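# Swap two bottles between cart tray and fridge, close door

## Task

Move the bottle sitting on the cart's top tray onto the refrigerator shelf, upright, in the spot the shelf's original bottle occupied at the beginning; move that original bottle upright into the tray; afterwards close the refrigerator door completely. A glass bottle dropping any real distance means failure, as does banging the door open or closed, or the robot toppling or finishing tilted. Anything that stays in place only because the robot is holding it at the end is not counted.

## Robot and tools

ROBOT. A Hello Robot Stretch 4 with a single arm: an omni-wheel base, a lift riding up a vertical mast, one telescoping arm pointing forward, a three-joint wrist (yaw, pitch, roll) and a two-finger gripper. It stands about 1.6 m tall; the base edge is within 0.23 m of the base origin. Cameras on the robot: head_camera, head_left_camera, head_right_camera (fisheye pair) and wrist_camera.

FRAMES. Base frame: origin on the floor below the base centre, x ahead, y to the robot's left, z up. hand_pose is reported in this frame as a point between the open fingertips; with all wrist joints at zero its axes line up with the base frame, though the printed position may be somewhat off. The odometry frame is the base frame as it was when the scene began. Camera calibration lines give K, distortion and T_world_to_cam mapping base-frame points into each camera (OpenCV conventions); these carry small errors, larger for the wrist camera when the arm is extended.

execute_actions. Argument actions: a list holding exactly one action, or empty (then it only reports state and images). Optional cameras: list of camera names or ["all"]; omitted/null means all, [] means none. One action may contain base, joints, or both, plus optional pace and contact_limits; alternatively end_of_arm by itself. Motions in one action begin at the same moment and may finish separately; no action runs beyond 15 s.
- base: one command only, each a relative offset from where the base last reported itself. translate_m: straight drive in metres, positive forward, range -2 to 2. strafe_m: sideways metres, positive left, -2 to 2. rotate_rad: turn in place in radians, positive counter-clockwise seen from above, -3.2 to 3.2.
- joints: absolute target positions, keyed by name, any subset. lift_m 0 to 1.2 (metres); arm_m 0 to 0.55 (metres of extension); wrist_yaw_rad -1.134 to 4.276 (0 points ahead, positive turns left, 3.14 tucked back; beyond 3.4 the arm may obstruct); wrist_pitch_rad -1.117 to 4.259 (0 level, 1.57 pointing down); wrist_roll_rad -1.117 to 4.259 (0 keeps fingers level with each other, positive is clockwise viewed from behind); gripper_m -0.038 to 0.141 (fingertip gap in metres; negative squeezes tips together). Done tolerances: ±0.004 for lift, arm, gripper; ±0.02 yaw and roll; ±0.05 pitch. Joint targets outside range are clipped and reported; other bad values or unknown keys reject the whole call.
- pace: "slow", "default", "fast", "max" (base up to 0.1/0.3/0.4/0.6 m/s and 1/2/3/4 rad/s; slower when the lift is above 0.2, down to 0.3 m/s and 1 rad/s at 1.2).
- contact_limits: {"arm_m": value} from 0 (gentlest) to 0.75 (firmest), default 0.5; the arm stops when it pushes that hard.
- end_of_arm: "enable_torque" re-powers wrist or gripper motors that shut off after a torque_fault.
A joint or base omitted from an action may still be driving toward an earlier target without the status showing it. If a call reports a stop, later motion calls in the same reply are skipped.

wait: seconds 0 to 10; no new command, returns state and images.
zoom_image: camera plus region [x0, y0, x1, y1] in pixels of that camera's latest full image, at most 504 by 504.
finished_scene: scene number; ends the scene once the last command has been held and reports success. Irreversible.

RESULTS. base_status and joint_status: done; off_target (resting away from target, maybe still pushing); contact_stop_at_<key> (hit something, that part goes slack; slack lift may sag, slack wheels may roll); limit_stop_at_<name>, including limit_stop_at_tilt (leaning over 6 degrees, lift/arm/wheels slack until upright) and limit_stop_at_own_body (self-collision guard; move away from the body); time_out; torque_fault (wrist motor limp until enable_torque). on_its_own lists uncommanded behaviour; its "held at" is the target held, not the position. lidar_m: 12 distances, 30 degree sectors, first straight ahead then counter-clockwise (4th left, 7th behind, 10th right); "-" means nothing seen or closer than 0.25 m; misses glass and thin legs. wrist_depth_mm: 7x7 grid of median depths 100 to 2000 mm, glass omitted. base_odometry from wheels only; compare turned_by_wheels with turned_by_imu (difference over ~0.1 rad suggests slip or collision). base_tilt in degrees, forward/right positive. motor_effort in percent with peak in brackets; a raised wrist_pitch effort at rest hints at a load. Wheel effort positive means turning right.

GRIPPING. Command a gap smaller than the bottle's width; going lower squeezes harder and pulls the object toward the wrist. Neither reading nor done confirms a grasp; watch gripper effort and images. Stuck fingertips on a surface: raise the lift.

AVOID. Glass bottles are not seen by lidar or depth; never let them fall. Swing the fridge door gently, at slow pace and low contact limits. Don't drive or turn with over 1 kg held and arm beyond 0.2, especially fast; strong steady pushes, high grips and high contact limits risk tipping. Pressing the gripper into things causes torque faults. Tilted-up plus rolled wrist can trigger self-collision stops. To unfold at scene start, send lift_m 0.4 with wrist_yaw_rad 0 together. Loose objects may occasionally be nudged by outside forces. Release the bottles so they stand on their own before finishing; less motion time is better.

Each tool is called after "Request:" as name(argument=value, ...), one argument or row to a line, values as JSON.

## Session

Request:
execute_actions(
  actions=[],
)

Scene clock: 0.00 s.
base_odometry: x=+0.000 y=+0.000 heading=+0.000 (m, m, rad; odometry frame)
turned_by_wheels: +0.000 (rad since the last result)
turned_by_imu: +0.000 (rad since the last result)
base_tilt: forward=-0.9 right=+0.2 (deg)
lidar_m: 1.20 1.19 2.76 1.10 2.25 1.80 0.68 0.66 0.74 1.19 1.49 1.67
base_status: not commanded
joint_positions: lift_m=+0.240 arm_m=+0.002 wrist_yaw_rad=+3.169 wrist_pitch_rad=+0.003 wrist_roll_rad=-0.001 gripper_m=+0.057
joint_status: not commanded
motor_effort: lift_m=+18 arm_m=+0 wrist_yaw_rad=-3 wrist_pitch_rad=-7 wrist_roll_rad=-1 gripper_m=-2 wheel_0=+0 wheel_1=+0 wheel_2=+0 (%)
hand_pose: x=-0.1178 y=+0.0796 z=+0.4171 quat_wxyz=(-0.014, -0.001, +0.000, +1.000) (m; base frame)
wrist_depth_mm: - 141 218 1708 1808 1983 - / - 110 140 1661 1808 1921 - / - 110 139 1661 1808 1921 - / - 131 160 1618 1808 1983 - / 211 1430 1537 1661 1756 1983 - / 214 1397 198 1576 198 1576 1537 / 218 976 1025 111 1025 1008 1042
pictures: head_camera, head_left_camera, head_right_camera, wrist_camera
camera_calibration (this result's frames):
wrist_camera: T_world_to_cam=[[-0.0414735, 0.999128, 0.00479657, -0.0849331], [-0.000642638, 0.00477402, -0.999988, 0.474238], [-0.999139, -0.0414761, 0.000444083, 0.116706], [0, 0, 0, 1]] pos_world=[0.113388, 0.0874355, 0.474588]
Images, in order (width x height): head_camera 420x560, head_left_camera 420x672, head_right_camera 420x672, wrist_camera 616x392.

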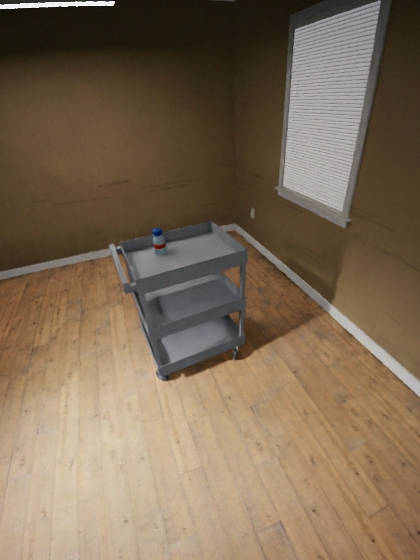

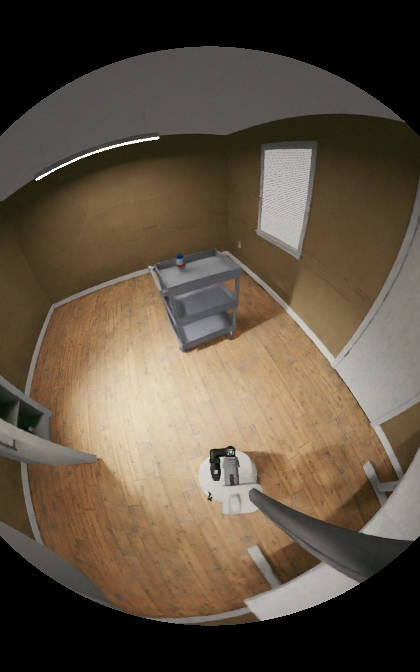

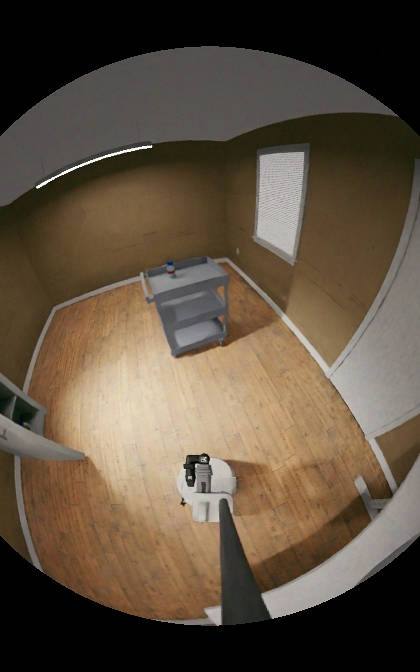

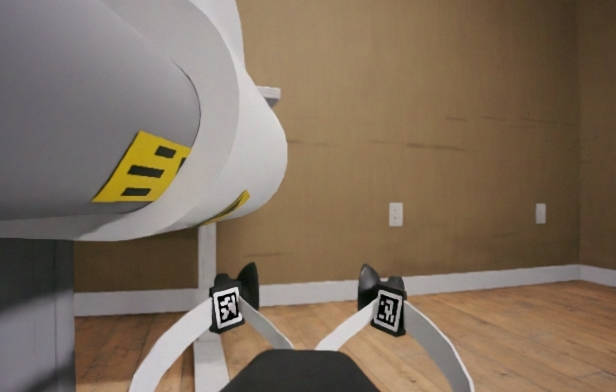

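Request:
execute_actions(
  actions=[
    {"base":{"rotate_rad":0.26},"joints":{"lift_m":0.5,"wrist_yaw_rad":0,"gripper_m":0.13}},
  ],
  cameras=[],
)

Request:
execute_actions(
  actions=[
    {"base":{"translate_m":0.75},"joints":{"arm_m":0.2,"lift_m":0.96,"wrist_pitch_rad":0.6}},
  ],
  cameras=["head_camera","wrist_camera"],
)

Scene clock: 6.27 s.
base_odometry: x=+0.000 y=+0.000 heading=+0.260 (m, m, rad; odometry frame)
turned_by_wheels: +0.260 (rad since the last result)
turned_by_imu: +0.258 (rad since the last result)
base_tilt: forward=-0.9 right=+0.1 (deg)
lidar_m: 1.19 3.35 1.11 1.12 2.28 1.60 0.67 0.67 0.87 1.45 1.50 1.30
base_status: done
joint_positions: lift_m=+0.500 arm_m=+0.002 wrist_yaw_rad=+0.000 wrist_pitch_rad=+0.003 wrist_roll_rad=-0.001 gripper_m=+0.130
joint_status: all done
motor_effort: lift_m=+23(23) arm_m=+0(0) wrist_yaw_rad=-3(10) wrist_pitch_rad=-7(7) wrist_roll_rad=+0(1) gripper_m=+0(3) wheel_0=-1(8) wheel_1=+0(5) wheel_2=+0(6) (%)
hand_pose: x=+0.4615 y=-0.0873 z=+0.6771 quat_wxyz=(+1.000, +0.000, +0.001, +0.000) (m; base frame)
wrist_depth_mm: - - - - - - 1863 / - - - - - - 1808 / - - - - - - 1863 / - - - - - - 1863 / - - - 1397 1464 - 1808 / - - 1921 991 1008 1921 1863 / 1537 1499 1618 111 1255 1499 1618
pictures: none
No camera images: the call's "cameras" was empty. Leave "cameras" out to get every camera's image.

Scene clock: 10.27 s.
base_odometry: x=+0.725 y=+0.193 heading=+0.260 (m, m, rad; odometry frame)
turned_by_wheels: +0.000 (rad since the last result)
turned_by_imu: -0.001 (rad since the last result)
base_tilt: forward=-0.9 right=+0.2 (deg)
lidar_m: 0.45 0.47 2.47 1.75 1.15 2.38 1.40 1.43 1.53 1.44 1.46 0.50
base_status: done
joint_positions: lift_m=+0.960 arm_m=+0.198 wrist_yaw_rad=+0.000 wrist_pitch_rad=+0.602 wrist_roll_rad=-0.001 gripper_m=+0.130
joint_status: all done
motor_effort: lift_m=+22(25) arm_m=+9(9) wrist_yaw_rad=-2(3) wrist_pitch_rad=-6(9) wrist_roll_rad=-1(1) gripper_m=+0(0) wheel_0=+2(6) wheel_1=+1(1) wheel_2=+0(9) (%)
hand_pose: x=+0.6072 y=-0.0874 z=+0.9745 quat_wxyz=(+0.955, +0.000, +0.296, +0.000) (m; base frame)
wrist_depth_mm: 1863 1863 1921 1921 1921 - 1661 / - - - - - - 1708 / - - - - - - 1808 / - 544 569 439 603 609 574 / 1661 445 517 480 512 512 508 / 1281 357 407 436 404 402 427 / 314 349 379 111 373 375 375
pictures: head_camera, wrist_camera
camera_calibration (this result's frames):
wrist_camera: T_world_to_cam=[[0.0146588, -0.999884, -0.00415067, -0.0907954], [-0.56342, -0.0048305, -0.826156, 1.20445], [0.82604, 0.014449, -0.563426, 0.280029], [0, 0, 0, 1]] pos_world=[0.448629, -0.0890129, 1.15247]
Images, in order (width x height): head_camera 420x560, wrist_camera 616x392.

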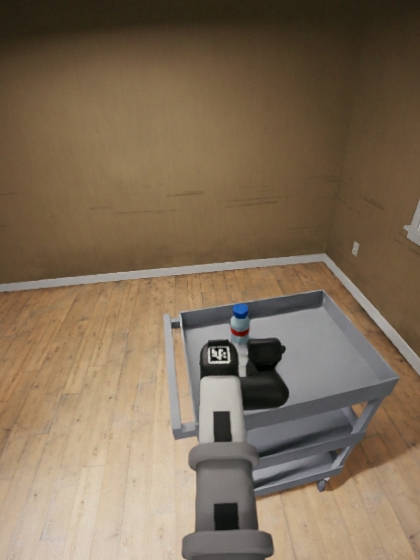

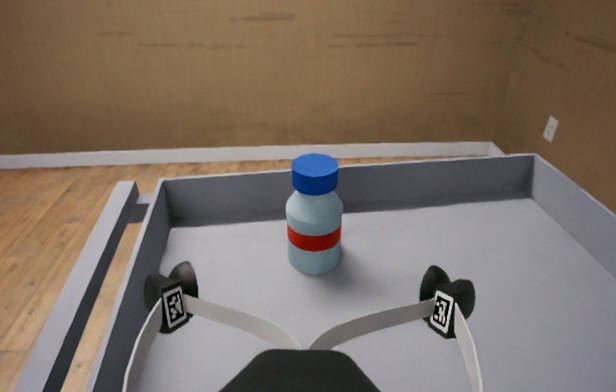

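Request:
execute_actions(
  actions=[
    {"joints":{"arm_m":0.32,"lift_m":0.845}},
  ],
  cameras=[],
)

Request:
execute_actions(
  actions=[
    {"joints":{"arm_m":0.40,"lift_m":0.835}},
  ],
  cameras=["wrist_camera"],
)

Scene clock: 16.73 s.
base_odometry: x=+0.725 y=+0.193 heading=+0.260 (m, m, rad; odometry frame)
turned_by_wheels: +0.000 (rad since the last result)
turned_by_imu: +0.002 (rad since the last result)
base_tilt: forward=-0.9 right=+0.1 (deg)
lidar_m: 0.45 0.48 2.48 1.74 1.14 2.37 1.40 1.43 1.52 1.43 1.47 0.51
base_status: not commanded
joint_positions: lift_m=+0.845 arm_m=+0.318 wrist_yaw_rad=+0.000 wrist_pitch_rad=+0.602 wrist_roll_rad=-0.001 gripper_m=+0.130
joint_status: all done
motor_effort: lift_m=+13(20) arm_m=+9(9) wrist_yaw_rad=-2(2) wrist_pitch_rad=-6(6) wrist_roll_rad=-1(1) gripper_m=-1(2) wheel_0=+2(2) wheel_1=+1(1) wheel_2=+1(0) (%)
hand_pose: x=+0.7272 y=-0.0874 z=+0.8603 quat_wxyz=(+0.955, +0.000, +0.296, +0.000) (m; base frame)
wrist_depth_mm: 1808 1808 1756 1808 1808 1921 1708 / 1863 1921 1983 1921 - - 1708 / - - 402 255 424 442 455 / 324 392 410 273 421 421 424 / 283 345 347 304 347 345 343 / 267 283 276 296 274 273 290 / 249 252 256 111 253 251 255
pictures: none
No camera images: the call's "cameras" was empty. Leave "cameras" out to get every camera's image.

Scene clock: 17.90 s.
base_odometry: x=+0.725 y=+0.193 heading=+0.260 (m, m, rad; odometry frame)
turned_by_wheels: +0.000 (rad since the last result)
turned_by_imu: +0.000 (rad since the last result)
base_tilt: forward=-0.8 right=+0.1 (deg)
lidar_m: 0.45 0.47 2.47 1.74 1.14 2.38 1.40 1.44 1.53 1.44 1.46 0.50
base_status: not commanded
joint_positions: lift_m=+0.835 arm_m=+0.398 wrist_yaw_rad=+0.000 wrist_pitch_rad=+0.602 wrist_roll_rad=-0.001 gripper_m=+0.130
joint_status: all done
motor_effort: lift_m=+14(13) arm_m=+9(9) wrist_yaw_rad=-3(2) wrist_pitch_rad=-5(5) wrist_roll_rad=-1(1) gripper_m=+1(0) wheel_0=+2(1) wheel_1=+1(1) wheel_2=+0(1) (%)
hand_pose: x=+0.8072 y=-0.0874 z=+0.8503 quat_wxyz=(+0.955, +0.000, +0.296, +0.000) (m; base frame)
wrist_depth_mm: 1708 1708 1756 1756 1808 1756 1661 / 1808 1863 1921 1921 1983 1983 1708 / - - - 196 - - 1661 / 310 319 330 180 362 370 382 / 297 330 332 198 330 330 330 / 270 270 264 211 224 263 277 / 243 241 246 111 241 241 242
pictures: wrist_camera
camera_calibration (this result's frames):
wrist_camera: T_world_to_cam=[[0.0146362, -0.999884, -0.00415111, -0.0942296], [-0.563438, -0.00481773, -0.826145, 1.21446], [0.826029, 0.0144305, -0.563443, 0.0448293], [0, 0, 0, 1]] pos_world=[0.648621, -0.0890147, 1.02819]
Images, in order (width x height): wrist_camera 616x392.

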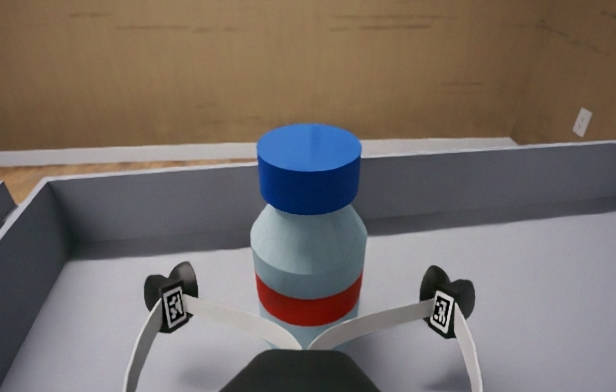

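Request:
execute_actions(
  actions=[
    {"joints":{"arm_m":0.408,"gripper_m":0.015}},
  ],
  cameras=[],
)

Request:
execute_actions(
  actions=[
    {"joints":{"lift_m":0.97}},
  ],
  cameras=["wrist_camera"],
)

Request:
execute_actions(
  actions=[
    {"joints":{"arm_m":0.01},"base":{"rotate_rad":1.72}},
  ],
)

Scene clock: 25.50 s.
base_odometry: x=+0.725 y=+0.193 heading=+0.260 (m, m, rad; odometry frame)
turned_by_wheels: +0.000 (rad since the last result)
turned_by_imu: +0.002 (rad since the last result)
base_tilt: forward=-0.9 right=+0.1 (deg)
lidar_m: 0.44 0.47 2.47 1.75 1.15 2.36 1.42 1.44 1.52 1.43 1.47 0.51
base_status: not commanded
joint_positions: lift_m=+0.835 arm_m=+0.406 wrist_yaw_rad=+0.000 wrist_pitch_rad=+0.606 wrist_roll_rad=-0.001 gripper_m=+0.016
joint_status: all done
motor_effort: lift_m=+15(15) arm_m=+9(8) wrist_yaw_rad=-3(3) wrist_pitch_rad=-19(19) wrist_roll_rad=+0(0) gripper_m=-25(25) wheel_0=+1(2) wheel_1=+1(1) wheel_2=+0(0) (%)
hand_pose: x=+0.8145 y=-0.0874 z=+0.8490 quat_wxyz=(+0.954, +0.000, +0.299, +0.000) (m; base frame)
wrist_depth_mm: 1661 1708 1756 1708 1808 1756 1661 / 1808 1808 1863 1921 1921 1983 1618 / - - - 178 - - 1618 / 304 314 324 158 349 366 370 / 297 327 312 177 315 324 324 / 265 274 193 187 191 274 273 / 239 230 238 111 237 231 239
pictures: none
No camera images: the call's "cameras" was empty. Leave "cameras" out to get every camera's image.

Scene clock: 27.13 s.
base_odometry: x=+0.725 y=+0.193 heading=+0.260 (m, m, rad; odometry frame)
turned_by_wheels: +0.000 (rad since the last result)
turned_by_imu: +0.001 (rad since the last result)
base_tilt: forward=-0.9 right=+0.1 (deg)
lidar_m: 0.45 0.46 2.47 1.75 1.16 2.37 1.41 1.43 1.55 1.43 1.47 0.51
base_status: not commanded
joint_positions: lift_m=+0.969 arm_m=+0.406 wrist_yaw_rad=+0.000 wrist_pitch_rad=+0.607 wrist_roll_rad=-0.001 gripper_m=+0.016
joint_status: all done
motor_effort: lift_m=+25(27) arm_m=+9(9) wrist_yaw_rad=-3(3) wrist_pitch_rad=-19(20) wrist_roll_rad=-1(2) gripper_m=-25(26) wheel_0=+2(2) wheel_1=+1(1) wheel_2=+0(1) (%)
hand_pose: x=+0.8144 y=-0.0874 z=+0.9832 quat_wxyz=(+0.954, +0.000, +0.299, +0.000) (m; base frame)
wrist_depth_mm: 1708 1708 1661 1756 1756 1808 1661 / 1808 1863 1808 1863 1983 1921 1756 / - - - 178 - - 1756 / - - - 159 - - 1756 / 1618 1618 1618 178 418 439 452 / 368 377 193 186 191 436 436 / 325 362 379 111 379 366 379
pictures: wrist_camera
camera_calibration (this result's frames):
wrist_camera: T_world_to_cam=[[0.0148251, -0.999881, -0.00422049, -0.0938201], [-0.5674, -0.00493707, -0.823427, 1.32893], [0.823309, 0.0146021, -0.567406, 0.119861], [0, 0, 0, 1]] pos_world=[0.656746, -0.0889981, 1.16189]
Images, in order (width x height): wrist_camera 616x392.

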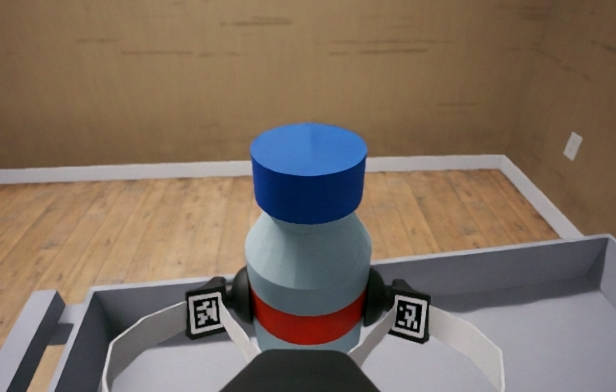

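Scene clock: 29.43 s.
base_odometry: x=+0.725 y=+0.193 heading=+1.980 (m, m, rad; odometry frame)
turned_by_wheels: +1.720 (rad since the last result)
turned_by_imu: +1.693 (rad since the last result)
base_tilt: forward=-1.0 right=+0.2 (deg)
lidar_m: 0.42 1.17 2.29 1.40 1.49 1.45 1.45 0.67 0.47 0.44 2.68 2.37
base_status: done
joint_positions: lift_m=+0.970 arm_m=+0.012 wrist_yaw_rad=+0.000 wrist_pitch_rad=+0.607 wrist_roll_rad=-0.001 gripper_m=+0.016
joint_status: all done
motor_effort: lift_m=+24(25) arm_m=-8(8) wrist_yaw_rad=-3(10) wrist_pitch_rad=-20(20) wrist_roll_rad=-1(1) gripper_m=-26(26) wheel_0=-1(7) wheel_1=+1(2) wheel_2=-1(6) (%)
hand_pose: x=+0.4195 y=-0.0874 z=+0.9833 quat_wxyz=(+0.954, +0.000, +0.299, +0.000) (m; base frame)
wrist_depth_mm: - 1921 1118 1756 1756 1808 1808 / - - 1160 1863 1983 1983 1921 / - - 1078 178 - - - / - - 1205 158 1921 - - / 1661 1708 1255 178 1537 1661 1661 / 1397 1366 193 187 191 1397 1366 / 1182 1138 1229 111 1182 1182 1205
pictures: head_camera, head_left_camera, head_right_camera, wrist_camera
camera_calibration (this result's frames):
wrist_camera: T_world_to_cam=[[0.0146786, -0.999883, -0.00422615, -0.0879312], [-0.567516, -0.00485132, -0.823348, 1.10485], [0.823231, 0.014484, -0.567521, 0.445232], [0, 0, 0, 1]] pos_world=[0.261781, -0.0890097, 1.16198]
Images, in order (width x height): head_camera 420x560, head_left_camera 420x672, head_right_camera 420x672, wrist_camera 616x392.

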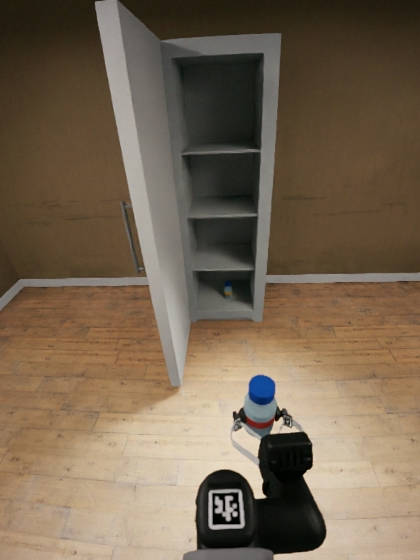

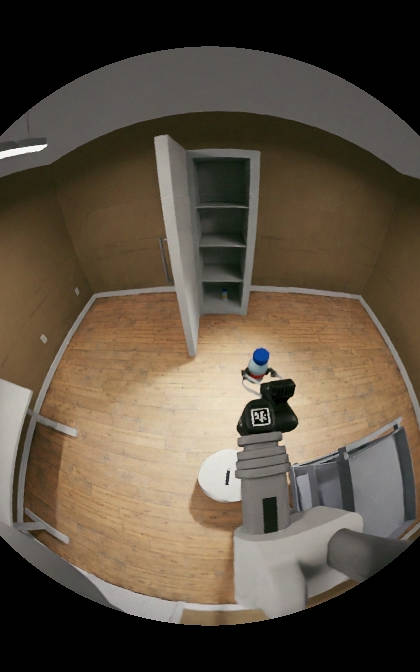

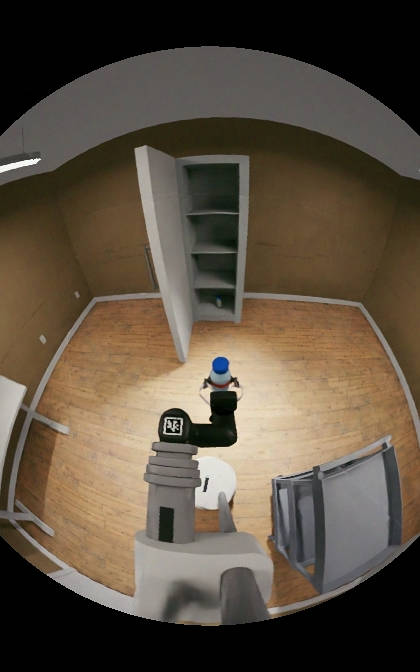

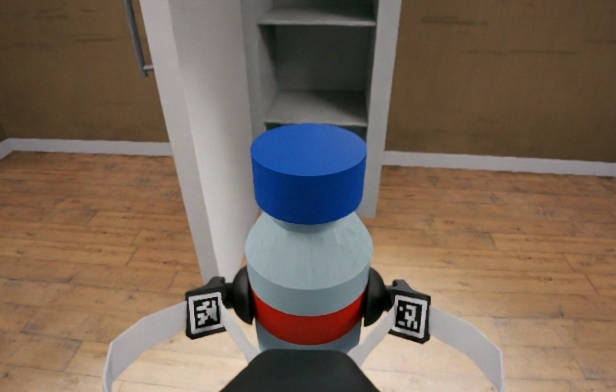

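Request:
execute_actions(
  actions=[
    {"base":{"strafe_m":-0.13},"joints":{"lift_m":0.97}},
  ],
  cameras=[],
)

Request:
execute_actions(
  actions=[
    {"base":{"translate_m":1.1},"joints":{"arm_m":0.15,"lift_m":0.25}},
  ],
)

Scene clock: 36.43 s.
base_odometry: x=+0.844 y=+0.245 heading=+1.980 (m, m, rad; odometry frame)
turned_by_wheels: +0.000 (rad since the last result)
turned_by_imu: +0.002 (rad since the last result)
base_tilt: forward=-0.9 right=+0.1 (deg)
lidar_m: 0.42 1.19 2.40 1.55 1.64 1.48 1.45 0.48 0.34 0.31 2.55 2.35
base_status: done
joint_positions: lift_m=+0.970 arm_m=+0.012 wrist_yaw_rad=+0.000 wrist_pitch_rad=+0.607 wrist_roll_rad=-0.001 gripper_m=+0.016
joint_status: all done
motor_effort: lift_m=+23(24) arm_m=-9(9) wrist_yaw_rad=-2(0) wrist_pitch_rad=-20(20) wrist_roll_rad=-1(1) gripper_m=-26(27) wheel_0=-1(9) wheel_1=-1(6) wheel_2=-1(2) (%)
hand_pose: x=+0.4194 y=-0.0874 z=+0.9833 quat_wxyz=(+0.954, +0.000, +0.299, +0.000) (m; base frame)
wrist_depth_mm: - 878 1397 1756 1756 1808 1808 / - 917 1537 1863 - 1921 1921 / - 1098 1397 178 - - - / - 1863 1430 158 - - - / 1661 1576 1464 177 1576 1661 1661 / 1366 1397 193 187 191 1397 1430 / 1205 1160 1205 111 1205 1160 1205
pictures: none
No camera images: the call's "cameras" was empty. Leave "cameras" out to get every camera's image.

Scene clock: 41.60 s.
base_odometry: x=+0.406 y=+1.254 heading=+1.980 (m, m, rad; odometry frame)
turned_by_wheels: +0.000 (rad since the last result)
turned_by_imu: -0.002 (rad since the last result)
base_tilt: forward=-0.9 right=+0.1 (deg)
lidar_m: 0.57 0.48 0.38 0.37 1.74 2.25 1.36 1.08 2.54 2.47 1.63 0.67
base_status: done
joint_positions: lift_m=+0.250 arm_m=+0.148 wrist_yaw_rad=+0.000 wrist_pitch_rad=+0.607 wrist_roll_rad=-0.001 gripper_m=+0.016
joint_status: all done
motor_effort: lift_m=+16(22) arm_m=+9(11) wrist_yaw_rad=-2(1) wrist_pitch_rad=-20(20) wrist_roll_rad=-1(1) gripper_m=-26(25) wheel_0=+1(4) wheel_1=+0(5) wheel_2=+1(9) (%)
hand_pose: x=+0.5564 y=-0.0874 z=+0.2639 quat_wxyz=(+0.954, +0.000, +0.299, +0.000) (m; base frame)
wrist_depth_mm: 496 647 654 634 379 228 683 / 492 699 699 691 366 246 768 / 508 654 480 178 294 271 831 / 492 544 508 158 315 306 759 / 445 445 439 178 338 580 615 / 449 410 193 186 191 512 521 / 459 442 459 111 433 442 462
pictures: head_camera, head_left_camera, head_right_camera, wrist_camera
camera_calibration (this result's frames):
wrist_camera: T_world_to_cam=[[0.0146601, -0.999884, -0.00422461, -0.0929761], [-0.567442, -0.00484076, -0.823399, 0.590279], [0.823283, 0.0144683, -0.567447, -0.0757991], [0, 0, 0, 1]] pos_world=[0.398716, -0.0890112, 0.44263]
Images, in order (width x height): head_camera 420x560, head_left_camera 420x672, head_right_camera 420x672, wrist_camera 616x392.

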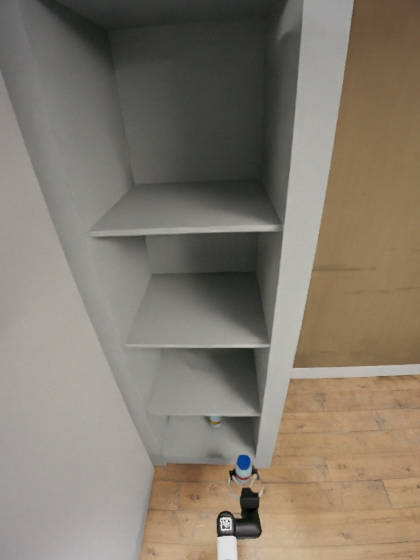

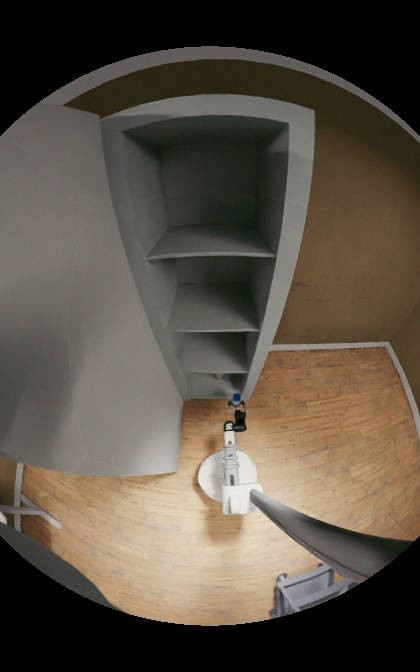

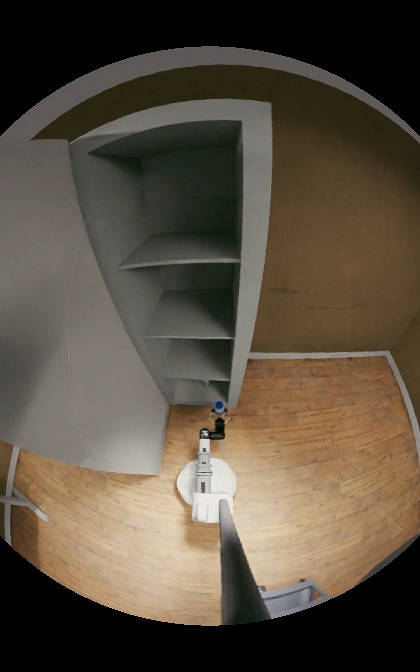

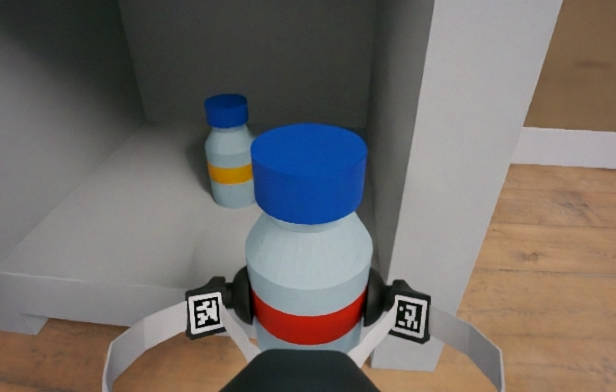

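Request:
execute_actions(
  actions=[
    {"base":{"strafe_m":0.09},"joints":{"lift_m":0.21}},
  ],
  cameras=[],
)

Request:
execute_actions(
  actions=[
    {"base":{"rotate_rad":0.19},"joints":{"arm_m":0.35},"pace":"slow"},
  ],
  cameras=["wrist_camera","head_camera"],
)

Scene clock: 48.10 s.
base_odometry: x=+0.324 y=+1.218 heading=+1.980 (m, m, rad; odometry frame)
turned_by_wheels: +0.000 (rad since the last result)
turned_by_imu: +0.002 (rad since the last result)
base_tilt: forward=-0.9 right=+0.1 (deg)
lidar_m: 0.56 0.39 0.29 0.28 1.65 2.13 1.76 1.11 2.62 2.56 1.66 0.67
base_status: done
joint_positions: lift_m=+0.210 arm_m=+0.148 wrist_yaw_rad=+0.000 wrist_pitch_rad=+0.607 wrist_roll_rad=-0.001 gripper_m=+0.016
joint_status: all done
motor_effort: lift_m=+16(16) arm_m=+9(9) wrist_yaw_rad=-3(2) wrist_pitch_rad=-20(21) wrist_roll_rad=-1(1) gripper_m=-25(27) wheel_0=+2(11) wheel_1=-1(5) wheel_2=-1(1) (%)
hand_pose: x=+0.5564 y=-0.0874 z=+0.2239 quat_wxyz=(+0.954, +0.000, +0.299, +0.000) (m; base frame)
wrist_depth_mm: 387 535 647 647 634 368 250 / 387 549 715 676 676 366 250 / 389 544 603 178 569 362 268 / 397 469 473 158 469 357 297 / 402 402 387 177 373 353 334 / 452 421 192 187 191 373 466 / 418 404 415 111 415 404 415
pictures: none
No camera images: the call's "cameras" was empty. Leave "cameras" out to get every camera's image.

Scene clock: 51.37 s.
base_odometry: x=+0.324 y=+1.218 heading=+2.170 (m, m, rad; odometry frame)
turned_by_wheels: +0.190 (rad since the last result)
turned_by_imu: +0.188 (rad since the last result)
base_tilt: forward=-0.8 right=+0.2 (deg)
lidar_m: 0.59 0.33 0.27 1.71 1.65 2.53 1.12 1.16 2.57 2.56 1.45 0.66
base_status: done
joint_positions: lift_m=+0.210 arm_m=+0.348 wrist_yaw_rad=+0.000 wrist_pitch_rad=+0.607 wrist_roll_rad=-0.001 gripper_m=+0.016
joint_status: all done
motor_effort: lift_m=+16(16) arm_m=+9(9) wrist_yaw_rad=-2(5) wrist_pitch_rad=-20(20) wrist_roll_rad=-1(1) gripper_m=-27(27) wheel_0=-2(5) wheel_1=+1(6) wheel_2=+0(6) (%)
hand_pose: x=+0.7563 y=-0.0874 z=+0.2239 quat_wxyz=(+0.954, +0.000, +0.299, +0.000) (m; base frame)
wrist_depth_mm: 191 245 359 469 449 418 399 / 193 253 370 512 484 452 430 / 199 263 377 177 525 484 459 / 204 271 392 158 473 242 452 / 209 281 373 178 373 258 384 / 214 265 193 187 191 283 325 / 223 264 285 111 282 273 286
pictures: head_camera, wrist_camera
camera_calibration (this result's frames):
wrist_camera: T_world_to_cam=[[0.0145869, -0.999885, -0.0042273, -0.0960374], [-0.567564, -0.00479916, -0.823315, 0.670845], [0.8232, 0.0144089, -0.567569, -0.263017], [0, 0, 0, 1]] pos_world=[0.598664, -0.089017, 0.40263]
Images, in order (width x height): head_camera 420x560, wrist_camera 616x392.

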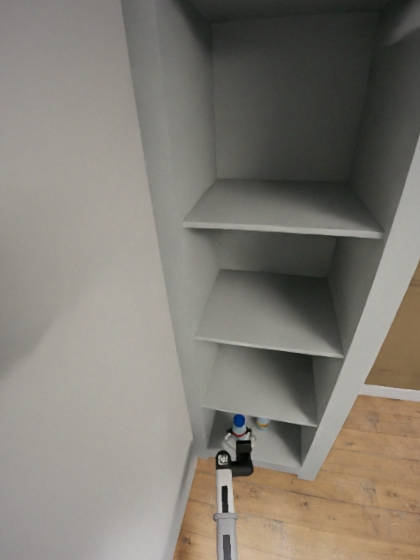

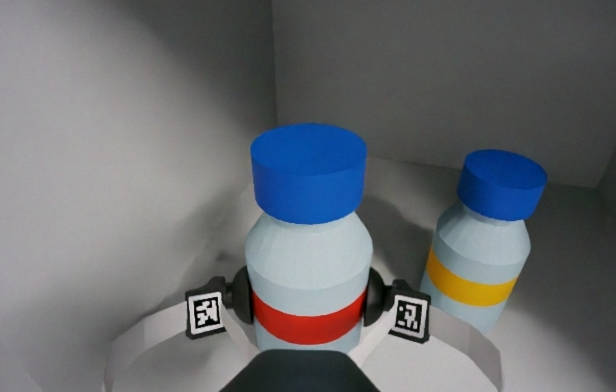

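Request:
execute_actions(
  actions=[
    {"base":{"rotate_rad":0.015},"joints":{"arm_m":0.405,"lift_m":0.19},"pace":"slow"},
  ],
  cameras=["head_left_camera"],
)

Request:
execute_actions(
  actions=[
    {"joints":{"lift_m":0.164},"pace":"slow"},
  ],
  cameras=[],
)

Request:
execute_actions(
  actions=[
    {"joints":{"gripper_m":0.095,"lift_m":0.168}},
  ],
  cameras=["wrist_camera"],
)

Request:
execute_actions(
  actions=[
    {"joints":{"arm_m":0.28}},
  ],
  cameras=[],
)

Request:
execute_actions(
  actions=[
    {"base":{"rotate_rad":-0.175},"joints":{"gripper_m":0.105},"pace":"slow"},
  ],
  cameras=["wrist_camera"],
)

Scene clock: 60.30 s.
base_odometry: x=+0.324 y=+1.218 heading=+2.185 (m, m, rad; odometry frame)
turned_by_wheels: +0.015 (rad since the last result)
turned_by_imu: +0.017 (rad since the last result)
base_tilt: forward=-0.9 right=+0.1 (deg)
lidar_m: 0.59 0.33 0.27 1.71 1.63 2.53 1.09 1.16 2.55 2.50 1.44 0.67
base_status: done
joint_positions: lift_m=+0.190 arm_m=+0.403 wrist_yaw_rad=+0.000 wrist_pitch_rad=+0.607 wrist_roll_rad=-0.001 gripper_m=+0.016
joint_status: all done
motor_effort: lift_m=+15(15) arm_m=+9(10) wrist_yaw_rad=-2(7) wrist_pitch_rad=-20(20) wrist_roll_rad=-1(1) gripper_m=-26(27) wheel_0=+0(2) wheel_1=+1(2) wheel_2=-1(3) (%)
hand_pose: x=+0.8113 y=-0.0874 z=+0.2039 quat_wxyz=(+0.954, +0.000, +0.299, +0.000) (m; base frame)
wrist_depth_mm: 165 212 306 418 399 375 355 / 167 219 320 459 430 404 382 / 173 228 324 178 469 439 415 / 178 236 340 158 436 433 188 / 183 244 334 178 343 332 192 / 186 231 193 187 191 218 197 / 195 229 263 111 260 222 221
pictures: head_left_camera
Images, in order (width x height): head_left_camera 420x672.

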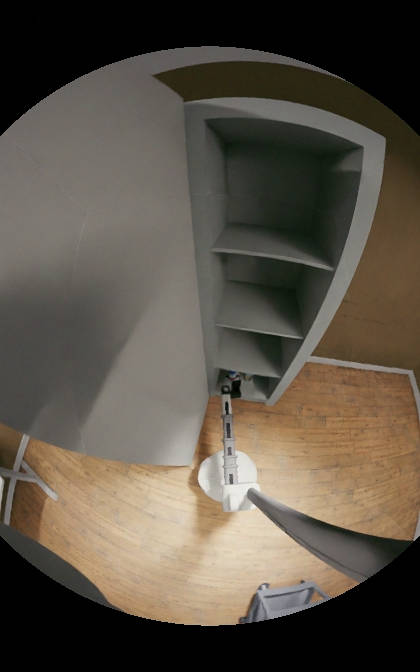

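Scene clock: 61.30 s.
base_odometry: x=+0.324 y=+1.218 heading=+2.185 (m, m, rad; odometry frame)
turned_by_wheels: +0.000 (rad since the last result)
turned_by_imu: +0.000 (rad since the last result)
base_tilt: forward=-0.9 right=+0.1 (deg)
lidar_m: 0.59 0.32 0.27 1.70 1.64 2.53 1.12 1.17 2.55 2.51 1.43 0.67
base_status: not commanded
joint_positions: lift_m=+0.164 arm_m=+0.403 wrist_yaw_rad=+0.000 wrist_pitch_rad=+0.607 wrist_roll_rad=-0.001 gripper_m=+0.016
joint_status: all done
motor_effort: lift_m=+15(16) arm_m=+9(9) wrist_yaw_rad=-2(2) wrist_pitch_rad=-20(20) wrist_roll_rad=-1(1) gripper_m=-27(26) wheel_0=+0(0) wheel_1=+1(1) wheel_2=-1(1) (%)
hand_pose: x=+0.8113 y=-0.0874 z=+0.1780 quat_wxyz=(+0.954, +0.000, +0.299, +0.000) (m; base frame)
wrist_depth_mm: 166 212 309 418 397 375 357 / 168 220 320 459 433 399 382 / 173 228 322 178 462 433 293 / 178 236 340 159 392 389 181 / 182 245 309 177 307 296 185 / 187 232 193 187 191 218 195 / 194 227 235 111 235 223 218
pictures: none
No camera images: the call's "cameras" was empty. Leave "cameras" out to get every camera's image.

Scene clock: 62.90 s.
base_odometry: x=+0.324 y=+1.218 heading=+2.185 (m, m, rad; odometry frame)
turned_by_wheels: +0.000 (rad since the last result)
turned_by_imu: +0.001 (rad since the last result)
base_tilt: forward=-0.9 right=+0.1 (deg)
lidar_m: 0.58 0.33 0.28 1.71 1.64 2.54 1.11 1.17 2.56 2.48 1.42 0.65
base_status: not commanded
joint_positions: lift_m=+0.168 arm_m=+0.403 wrist_yaw_rad=+0.000 wrist_pitch_rad=+0.602 wrist_roll_rad=-0.001 gripper_m=+0.095
joint_status: all done
motor_effort: lift_m=+23(24) arm_m=+9(9) wrist_yaw_rad=-2(2) wrist_pitch_rad=-7(21) wrist_roll_rad=-1(1) gripper_m=-1(24) wheel_0=+0(0) wheel_1=+1(1) wheel_2=-1(1) (%)
hand_pose: x=+0.8121 y=-0.0875 z=+0.1824 quat_wxyz=(+0.955, +0.000, +0.297, +0.000) (m; base frame)
wrist_depth_mm: 166 212 307 415 397 375 357 / 167 220 320 455 430 404 379 / 173 227 329 195 466 439 402 / 178 236 347 169 402 404 179 / 182 244 320 190 330 307 187 / 187 243 204 202 200 226 193 / 195 234 245 111 241 226 213
pictures: wrist_camera
camera_calibration (this result's frames):
wrist_camera: T_world_to_cam=[[0.014381, -0.999888, -0.00416206, -0.0969242], [-0.563834, -0.0046717, -0.825875, 0.665726], [0.825763, 0.0142236, -0.563838, -0.335247], [0, 0, 0, 1]] pos_world=[0.653587, -0.0890348, 0.360378]
Images, in order (width x height): wrist_camera 616x392.

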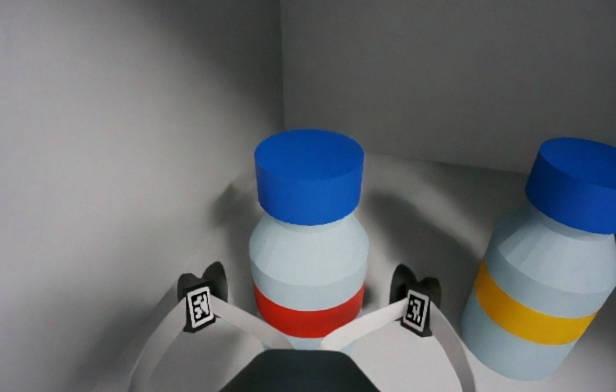

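Scene clock: 64.30 s.
base_odometry: x=+0.324 y=+1.218 heading=+2.185 (m, m, rad; odometry frame)
turned_by_wheels: +0.000 (rad since the last result)
turned_by_imu: +0.001 (rad since the last result)
base_tilt: forward=-0.9 right=+0.1 (deg)
lidar_m: 0.59 0.34 0.28 1.71 1.64 2.53 1.10 1.15 2.55 2.49 1.43 0.66
base_status: not commanded
joint_positions: lift_m=+0.168 arm_m=+0.282 wrist_yaw_rad=+0.000 wrist_pitch_rad=+0.602 wrist_roll_rad=-0.001 gripper_m=+0.095
joint_status: all done
motor_effort: lift_m=+23(23) arm_m=-9(8) wrist_yaw_rad=-2(2) wrist_pitch_rad=-6(7) wrist_roll_rad=-1(1) gripper_m=-2(0) wheel_0=+0(0) wheel_1=+1(1) wheel_2=-1(1) (%)
hand_pose: x=+0.6902 y=-0.0874 z=+0.1825 quat_wxyz=(+0.955, +0.000, +0.296, +0.000) (m; base frame)
wrist_depth_mm: 196 251 366 525 500 473 452 / 199 259 375 285 544 484 477 / 206 268 402 290 521 287 500 / 223 279 387 312 402 303 407 / 250 290 330 329 330 320 329 / 306 281 205 281 200 281 277 / 349 303 263 111 241 240 243
pictures: none
No camera images: the call's "cameras" was empty. Leave "cameras" out to get every camera's image.

Scene clock: 65.43 s.
base_odometry: x=+0.324 y=+1.218 heading=+2.010 (m, m, rad; odometry frame)
turned_by_wheels: -0.175 (rad since the last result)
turned_by_imu: -0.172 (rad since the last result)
base_tilt: forward=-0.9 right=+0.2 (deg)
lidar_m: 0.66 0.37 0.28 0.27 1.62 2.26 1.53 1.11 2.61 2.55 1.59 0.69
base_status: done
joint_positions: lift_m=+0.168 arm_m=+0.282 wrist_yaw_rad=+0.000 wrist_pitch_rad=+0.602 wrist_roll_rad=-0.001 gripper_m=+0.105
joint_status: all done
motor_effort: lift_m=+23(23) arm_m=-9(9) wrist_yaw_rad=-2(2) wrist_pitch_rad=-6(6) wrist_roll_rad=-1(1) gripper_m=+0(2) wheel_0=+0(5) wheel_1=+0(5) wheel_2=+1(5) (%)
hand_pose: x=+0.6902 y=-0.0874 z=+0.1825 quat_wxyz=(+0.955, +0.000, +0.296, +0.000) (m; base frame)
wrist_depth_mm: 345 473 535 517 508 466 306 / 345 300 574 300 554 459 296 / 351 298 521 314 521 445 290 / 357 327 384 347 404 387 287 / 325 329 332 332 332 329 281 / 278 278 198 282 200 278 267 / 262 250 249 111 242 239 243
pictures: wrist_camera
camera_calibration (this result's frames):
wrist_camera: T_world_to_cam=[[0.0145253, -0.999886, -0.00415759, -0.095238], [-0.563592, -0.00475254, -0.826039, 0.596944], [0.825925, 0.0143416, -0.563597, -0.234743], [0, 0, 0, 1]] pos_world=[0.531697, -0.0890235, 0.360402]
Images, in order (width x height): wrist_camera 616x392.

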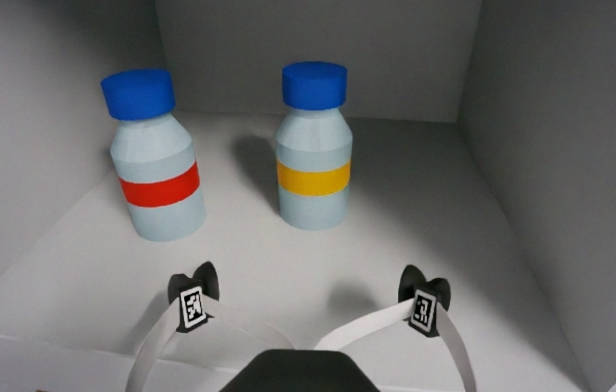

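Request:
execute_actions(
  actions=[
    {"joints":{"arm_m":0.43}},
  ],
  cameras=["wrist_camera"],
)

Request:
execute_actions(
  actions=[
    {"joints":{"gripper_m":0.015}},
  ],
  cameras=[],
)

Request:
execute_actions(
  actions=[
    {"joints":{"lift_m":0.2,"arm_m":0.12}},
  ],
  cameras=["wrist_camera"],
)

Scene clock: 70.63 s.
base_odometry: x=+0.324 y=+1.218 heading=+2.010 (m, m, rad; odometry frame)
turned_by_wheels: +0.000 (rad since the last result)
turned_by_imu: +0.002 (rad since the last result)
base_tilt: forward=-0.9 right=+0.2 (deg)
lidar_m: 0.66 0.37 0.29 0.28 1.64 2.24 1.52 1.12 2.59 2.55 1.62 0.67
base_status: not commanded
joint_positions: lift_m=+0.168 arm_m=+0.428 wrist_yaw_rad=+0.000 wrist_pitch_rad=+0.602 wrist_roll_rad=-0.001 gripper_m=+0.105
joint_status: all done
motor_effort: lift_m=+23(23) arm_m=+9(9) wrist_yaw_rad=-3(2) wrist_pitch_rad=-5(6) wrist_roll_rad=+0(0) gripper_m=-2(1) wheel_0=+0(0) wheel_1=+1(1) wheel_2=+1(1) (%)
hand_pose: x=+0.8372 y=-0.0874 z=+0.1825 quat_wxyz=(+0.955, +0.000, +0.296, +0.000) (m; base frame)
wrist_depth_mm: 332 404 394 384 375 366 317 / 330 427 430 418 407 392 314 / 327 466 462 195 439 424 310 / 168 402 407 168 404 392 306 / 175 319 330 189 330 330 300 / 177 213 198 200 201 277 271 / 195 213 245 111 242 239 240
pictures: wrist_camera
camera_calibration (this result's frames):
wrist_camera: T_world_to_cam=[[0.0146977, -0.999883, -0.00415533, -0.0974761], [-0.563461, -0.00484931, -0.826128, 0.679697], [0.826012, 0.0144835, -0.563467, -0.356182], [0, 0, 0, 1]] pos_world=[0.678626, -0.0890099, 0.360415]
Images, in order (width x height): wrist_camera 616x392.

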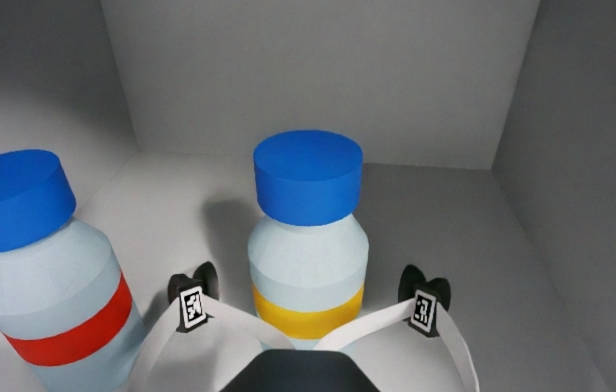

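Scene clock: 72.37 s.
base_odometry: x=+0.324 y=+1.218 heading=+2.010 (m, m, rad; odometry frame)
turned_by_wheels: +0.000 (rad since the last result)
turned_by_imu: +0.001 (rad since the last result)
base_tilt: forward=-0.9 right=+0.1 (deg)
lidar_m: 0.66 0.39 0.27 0.27 1.64 2.24 1.54 1.11 2.61 2.54 1.61 0.68
base_status: not commanded
joint_positions: lift_m=+0.168 arm_m=+0.428 wrist_yaw_rad=+0.000 wrist_pitch_rad=+0.606 wrist_roll_rad=-0.001 gripper_m=+0.016
joint_status: all done
motor_effort: lift_m=+23(23) arm_m=+9(9) wrist_yaw_rad=-3(4) wrist_pitch_rad=-18(18) wrist_roll_rad=-1(1) gripper_m=-26(29) wheel_0=+1(0) wheel_1=+1(1) wheel_2=+1(1) (%)
hand_pose: x=+0.8365 y=-0.0873 z=+0.1814 quat_wxyz=(+0.954, +0.000, +0.299, +0.000) (m; base frame)
wrist_depth_mm: 334 404 392 384 377 366 317 / 330 430 433 421 404 392 315 / 327 459 459 176 442 421 312 / 167 397 397 156 394 394 307 / 175 312 314 176 314 325 298 / 178 206 194 183 192 273 270 / 197 211 238 111 235 230 238
pictures: none
No camera images: the call's "cameras" was empty. Leave "cameras" out to get every camera's image.

Scene clock: 74.40 s.
base_odometry: x=+0.324 y=+1.218 heading=+2.010 (m, m, rad; odometry frame)
turned_by_wheels: +0.000 (rad since the last result)
turned_by_imu: +0.001 (rad since the last result)
base_tilt: forward=-0.9 right=+0.1 (deg)
lidar_m: 0.54 0.37 0.28 0.28 1.63 2.24 1.54 1.10 2.61 2.56 1.61 0.69
base_status: not commanded
joint_positions: lift_m=+0.199 arm_m=+0.122 wrist_yaw_rad=+0.000 wrist_pitch_rad=+0.607 wrist_roll_rad=-0.001 gripper_m=+0.016
joint_status: all done
motor_effort: lift_m=+25(27) arm_m=-8(9) wrist_yaw_rad=-2(4) wrist_pitch_rad=-20(20) wrist_roll_rad=-1(1) gripper_m=-24(26) wheel_0=+0(0) wheel_1=+0(1) wheel_2=+1(1) (%)
hand_pose: x=+0.5294 y=-0.0875 z=+0.2132 quat_wxyz=(+0.954, +0.000, +0.299, +0.000) (m; base frame)
wrist_depth_mm: 362 492 683 668 654 427 283 / 359 500 691 707 699 421 277 / 370 517 469 176 580 415 294 / 399 452 455 156 455 402 317 / 433 421 402 175 384 375 359 / 449 466 194 183 191 399 445 / 404 397 407 111 397 394 404
pictures: wrist_camera
camera_calibration (this result's frames):
wrist_camera: T_world_to_cam=[[0.0144166, -0.999887, -0.00422681, -0.0927234], [-0.567534, -0.00470235, -0.823337, 0.533225], [0.823224, 0.0142686, -0.567538, -0.0823503], [0, 0, 0, 1]] pos_world=[0.371753, -0.0890305, 0.391895]
Images, in order (width x height): wrist_camera 616x392.

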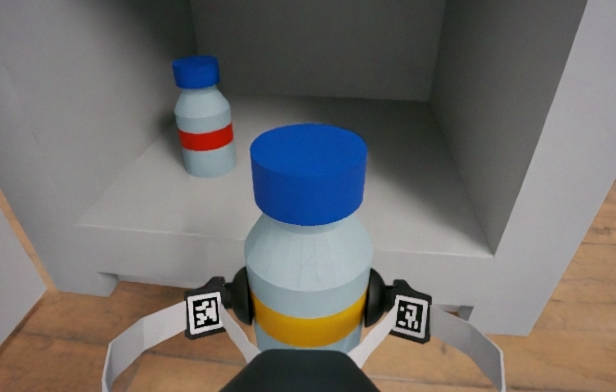

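Request:
execute_actions(
  actions=[
    {"base":{"rotate_rad":-2.71},"joints":{"lift_m":0.6,"arm_m":0.05},"pace":"slow"},
  ],
  cameras=[],
)

Request:
execute_actions(
  actions=[
    {"base":{"translate_m":0.65},"joints":{"lift_m":1.02}},
  ],
  cameras=["head_camera"],
)

Request:
execute_actions(
  actions=[
    {"joints":{"arm_m":0.5}},
  ],
  cameras=["wrist_camera","head_camera"],
)

Scene clock: 86.40 s.
base_odometry: x=+0.324 y=+1.218 heading=-0.700 (m, m, rad; odometry frame)
turned_by_wheels: -2.710 (rad since the last result)
turned_by_imu: -2.663 (rad since the last result)
base_tilt: forward=-0.9 right=+0.2 (deg)
lidar_m: 0.45 2.65 2.56 1.73 0.68 0.64 0.42 0.29 0.27 1.64 1.98 2.53
base_status: done
joint_positions: lift_m=+0.599 arm_m=+0.052 wrist_yaw_rad=+0.000 wrist_pitch_rad=+0.606 wrist_roll_rad=-0.001 gripper_m=+0.016
joint_status: all done
motor_effort: lift_m=+25(25) arm_m=-9(10) wrist_yaw_rad=-2(4) wrist_pitch_rad=-19(20) wrist_roll_rad=-1(1) gripper_m=-27(27) wheel_0=+2(5) wheel_1=+0(7) wheel_2=+2(7) (%)
hand_pose: x=+0.4595 y=-0.0874 z=+0.6133 quat_wxyz=(+0.954, +0.000, +0.299, +0.000) (m; base frame)
wrist_depth_mm: - - - 1430 - 1921 1708 / - - 1060 917 - - 1808 / 1756 1756 1430 176 1576 1756 1756 / 1366 1366 1308 156 1366 1366 1366 / 1118 1138 1098 175 1078 1118 1138 / 931 960 193 183 193 960 931 / 831 798 820 111 798 798 809
pictures: none
No camera images: the call's "cameras" was empty. Leave "cameras" out to get every camera's image.

Scene clock: 90.07 s.
base_odometry: x=+0.821 y=+0.799 heading=-0.700 (m, m, rad; odometry frame)
turned_by_wheels: +0.000 (rad since the last result)
turned_by_imu: -0.001 (rad since the last result)
base_tilt: forward=-0.9 right=+0.1 (deg)
lidar_m: 0.46 0.61 2.24 2.33 1.87 1.22 0.87 0.82 1.75 1.79 2.04 0.65
base_status: done
joint_positions: lift_m=+1.019 arm_m=+0.052 wrist_yaw_rad=+0.000 wrist_pitch_rad=+0.606 wrist_roll_rad=-0.001 gripper_m=+0.016
joint_status: all done
motor_effort: lift_m=+25(27) arm_m=-8(9) wrist_yaw_rad=-3(4) wrist_pitch_rad=-19(21) wrist_roll_rad=-1(1) gripper_m=-27(26) wheel_0=+0(5) wheel_1=-1(2) wheel_2=+1(8) (%)
hand_pose: x=+0.4595 y=-0.0874 z=+1.0333 quat_wxyz=(+0.954, +0.000, +0.299, +0.000) (m; base frame)
wrist_depth_mm: 1808 - - 1756 1576 1397 1308 / 1983 - - 1863 1708 1537 1336 / 1983 - 854 177 854 1618 1430 / - 683 723 156 723 1756 1576 / 539 569 574 175 627 1756 1576 / 1464 442 194 183 193 1499 1430 / 1308 750 382 111 1205 1229 1255
pictures: head_camera
Images, in order (width x height): head_camera 420x560.

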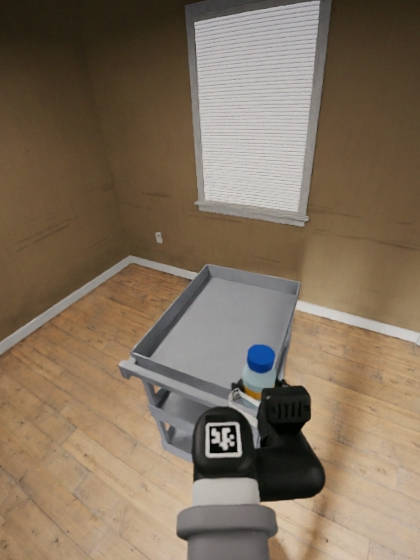

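Scene clock: 92.47 s.
base_odometry: x=+0.821 y=+0.799 heading=-0.700 (m, m, rad; odometry frame)
turned_by_wheels: +0.000 (rad since the last result)
turned_by_imu: +0.001 (rad since the last result)
base_tilt: forward=-0.9 right=+0.2 (deg)
lidar_m: 0.46 0.59 2.24 2.31 1.86 1.23 0.84 0.84 1.76 1.80 2.05 0.62
base_status: not commanded
joint_positions: lift_m=+1.019 arm_m=+0.498 wrist_yaw_rad=+0.000 wrist_pitch_rad=+0.606 wrist_roll_rad=-0.001 gripper_m=+0.016
joint_status: all done
motor_effort: lift_m=+24(24) arm_m=+9(10) wrist_yaw_rad=-3(3) wrist_pitch_rad=-19(19) wrist_roll_rad=-1(1) gripper_m=-26(26) wheel_0=+0(0) wheel_1=-1(1) wheel_2=+1(1) (%)
hand_pose: x=+0.9065 y=-0.0874 z=+1.0333 quat_wxyz=(+0.954, +0.000, +0.299, +0.000) (m; base frame)
wrist_depth_mm: 1618 1863 1618 1397 1229 1078 991 / 1661 - 1756 1464 1255 1138 1060 / 1808 - 1983 177 1397 1229 1118 / 1808 - - 156 1499 1336 1205 / 1661 1708 549 175 525 1430 1308 / 1430 442 194 184 191 484 1336 / 387 415 433 111 421 415 1205
pictures: head_camera, wrist_camera
camera_calibration (this result's frames):
wrist_camera: T_world_to_cam=[[0.0147803, -0.999882, -0.004215, -0.094949], [-0.567179, -0.00491224, -0.82358, 1.42235], [0.823462, 0.0145634, -0.567185, 0.07216], [0, 0, 0, 1]] pos_world=[0.748707, -0.0890017, 1.21194]
Images, in order (width x height): head_camera 420x560, wrist_camera 616x392.

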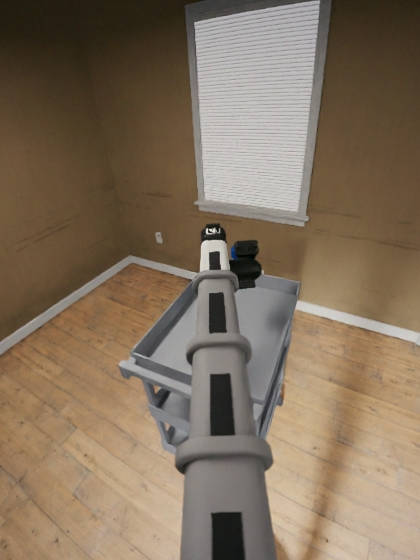

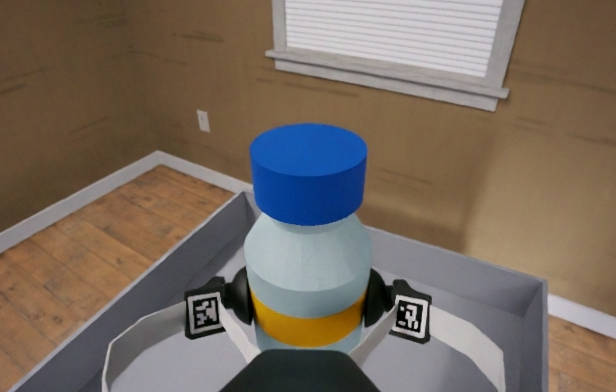

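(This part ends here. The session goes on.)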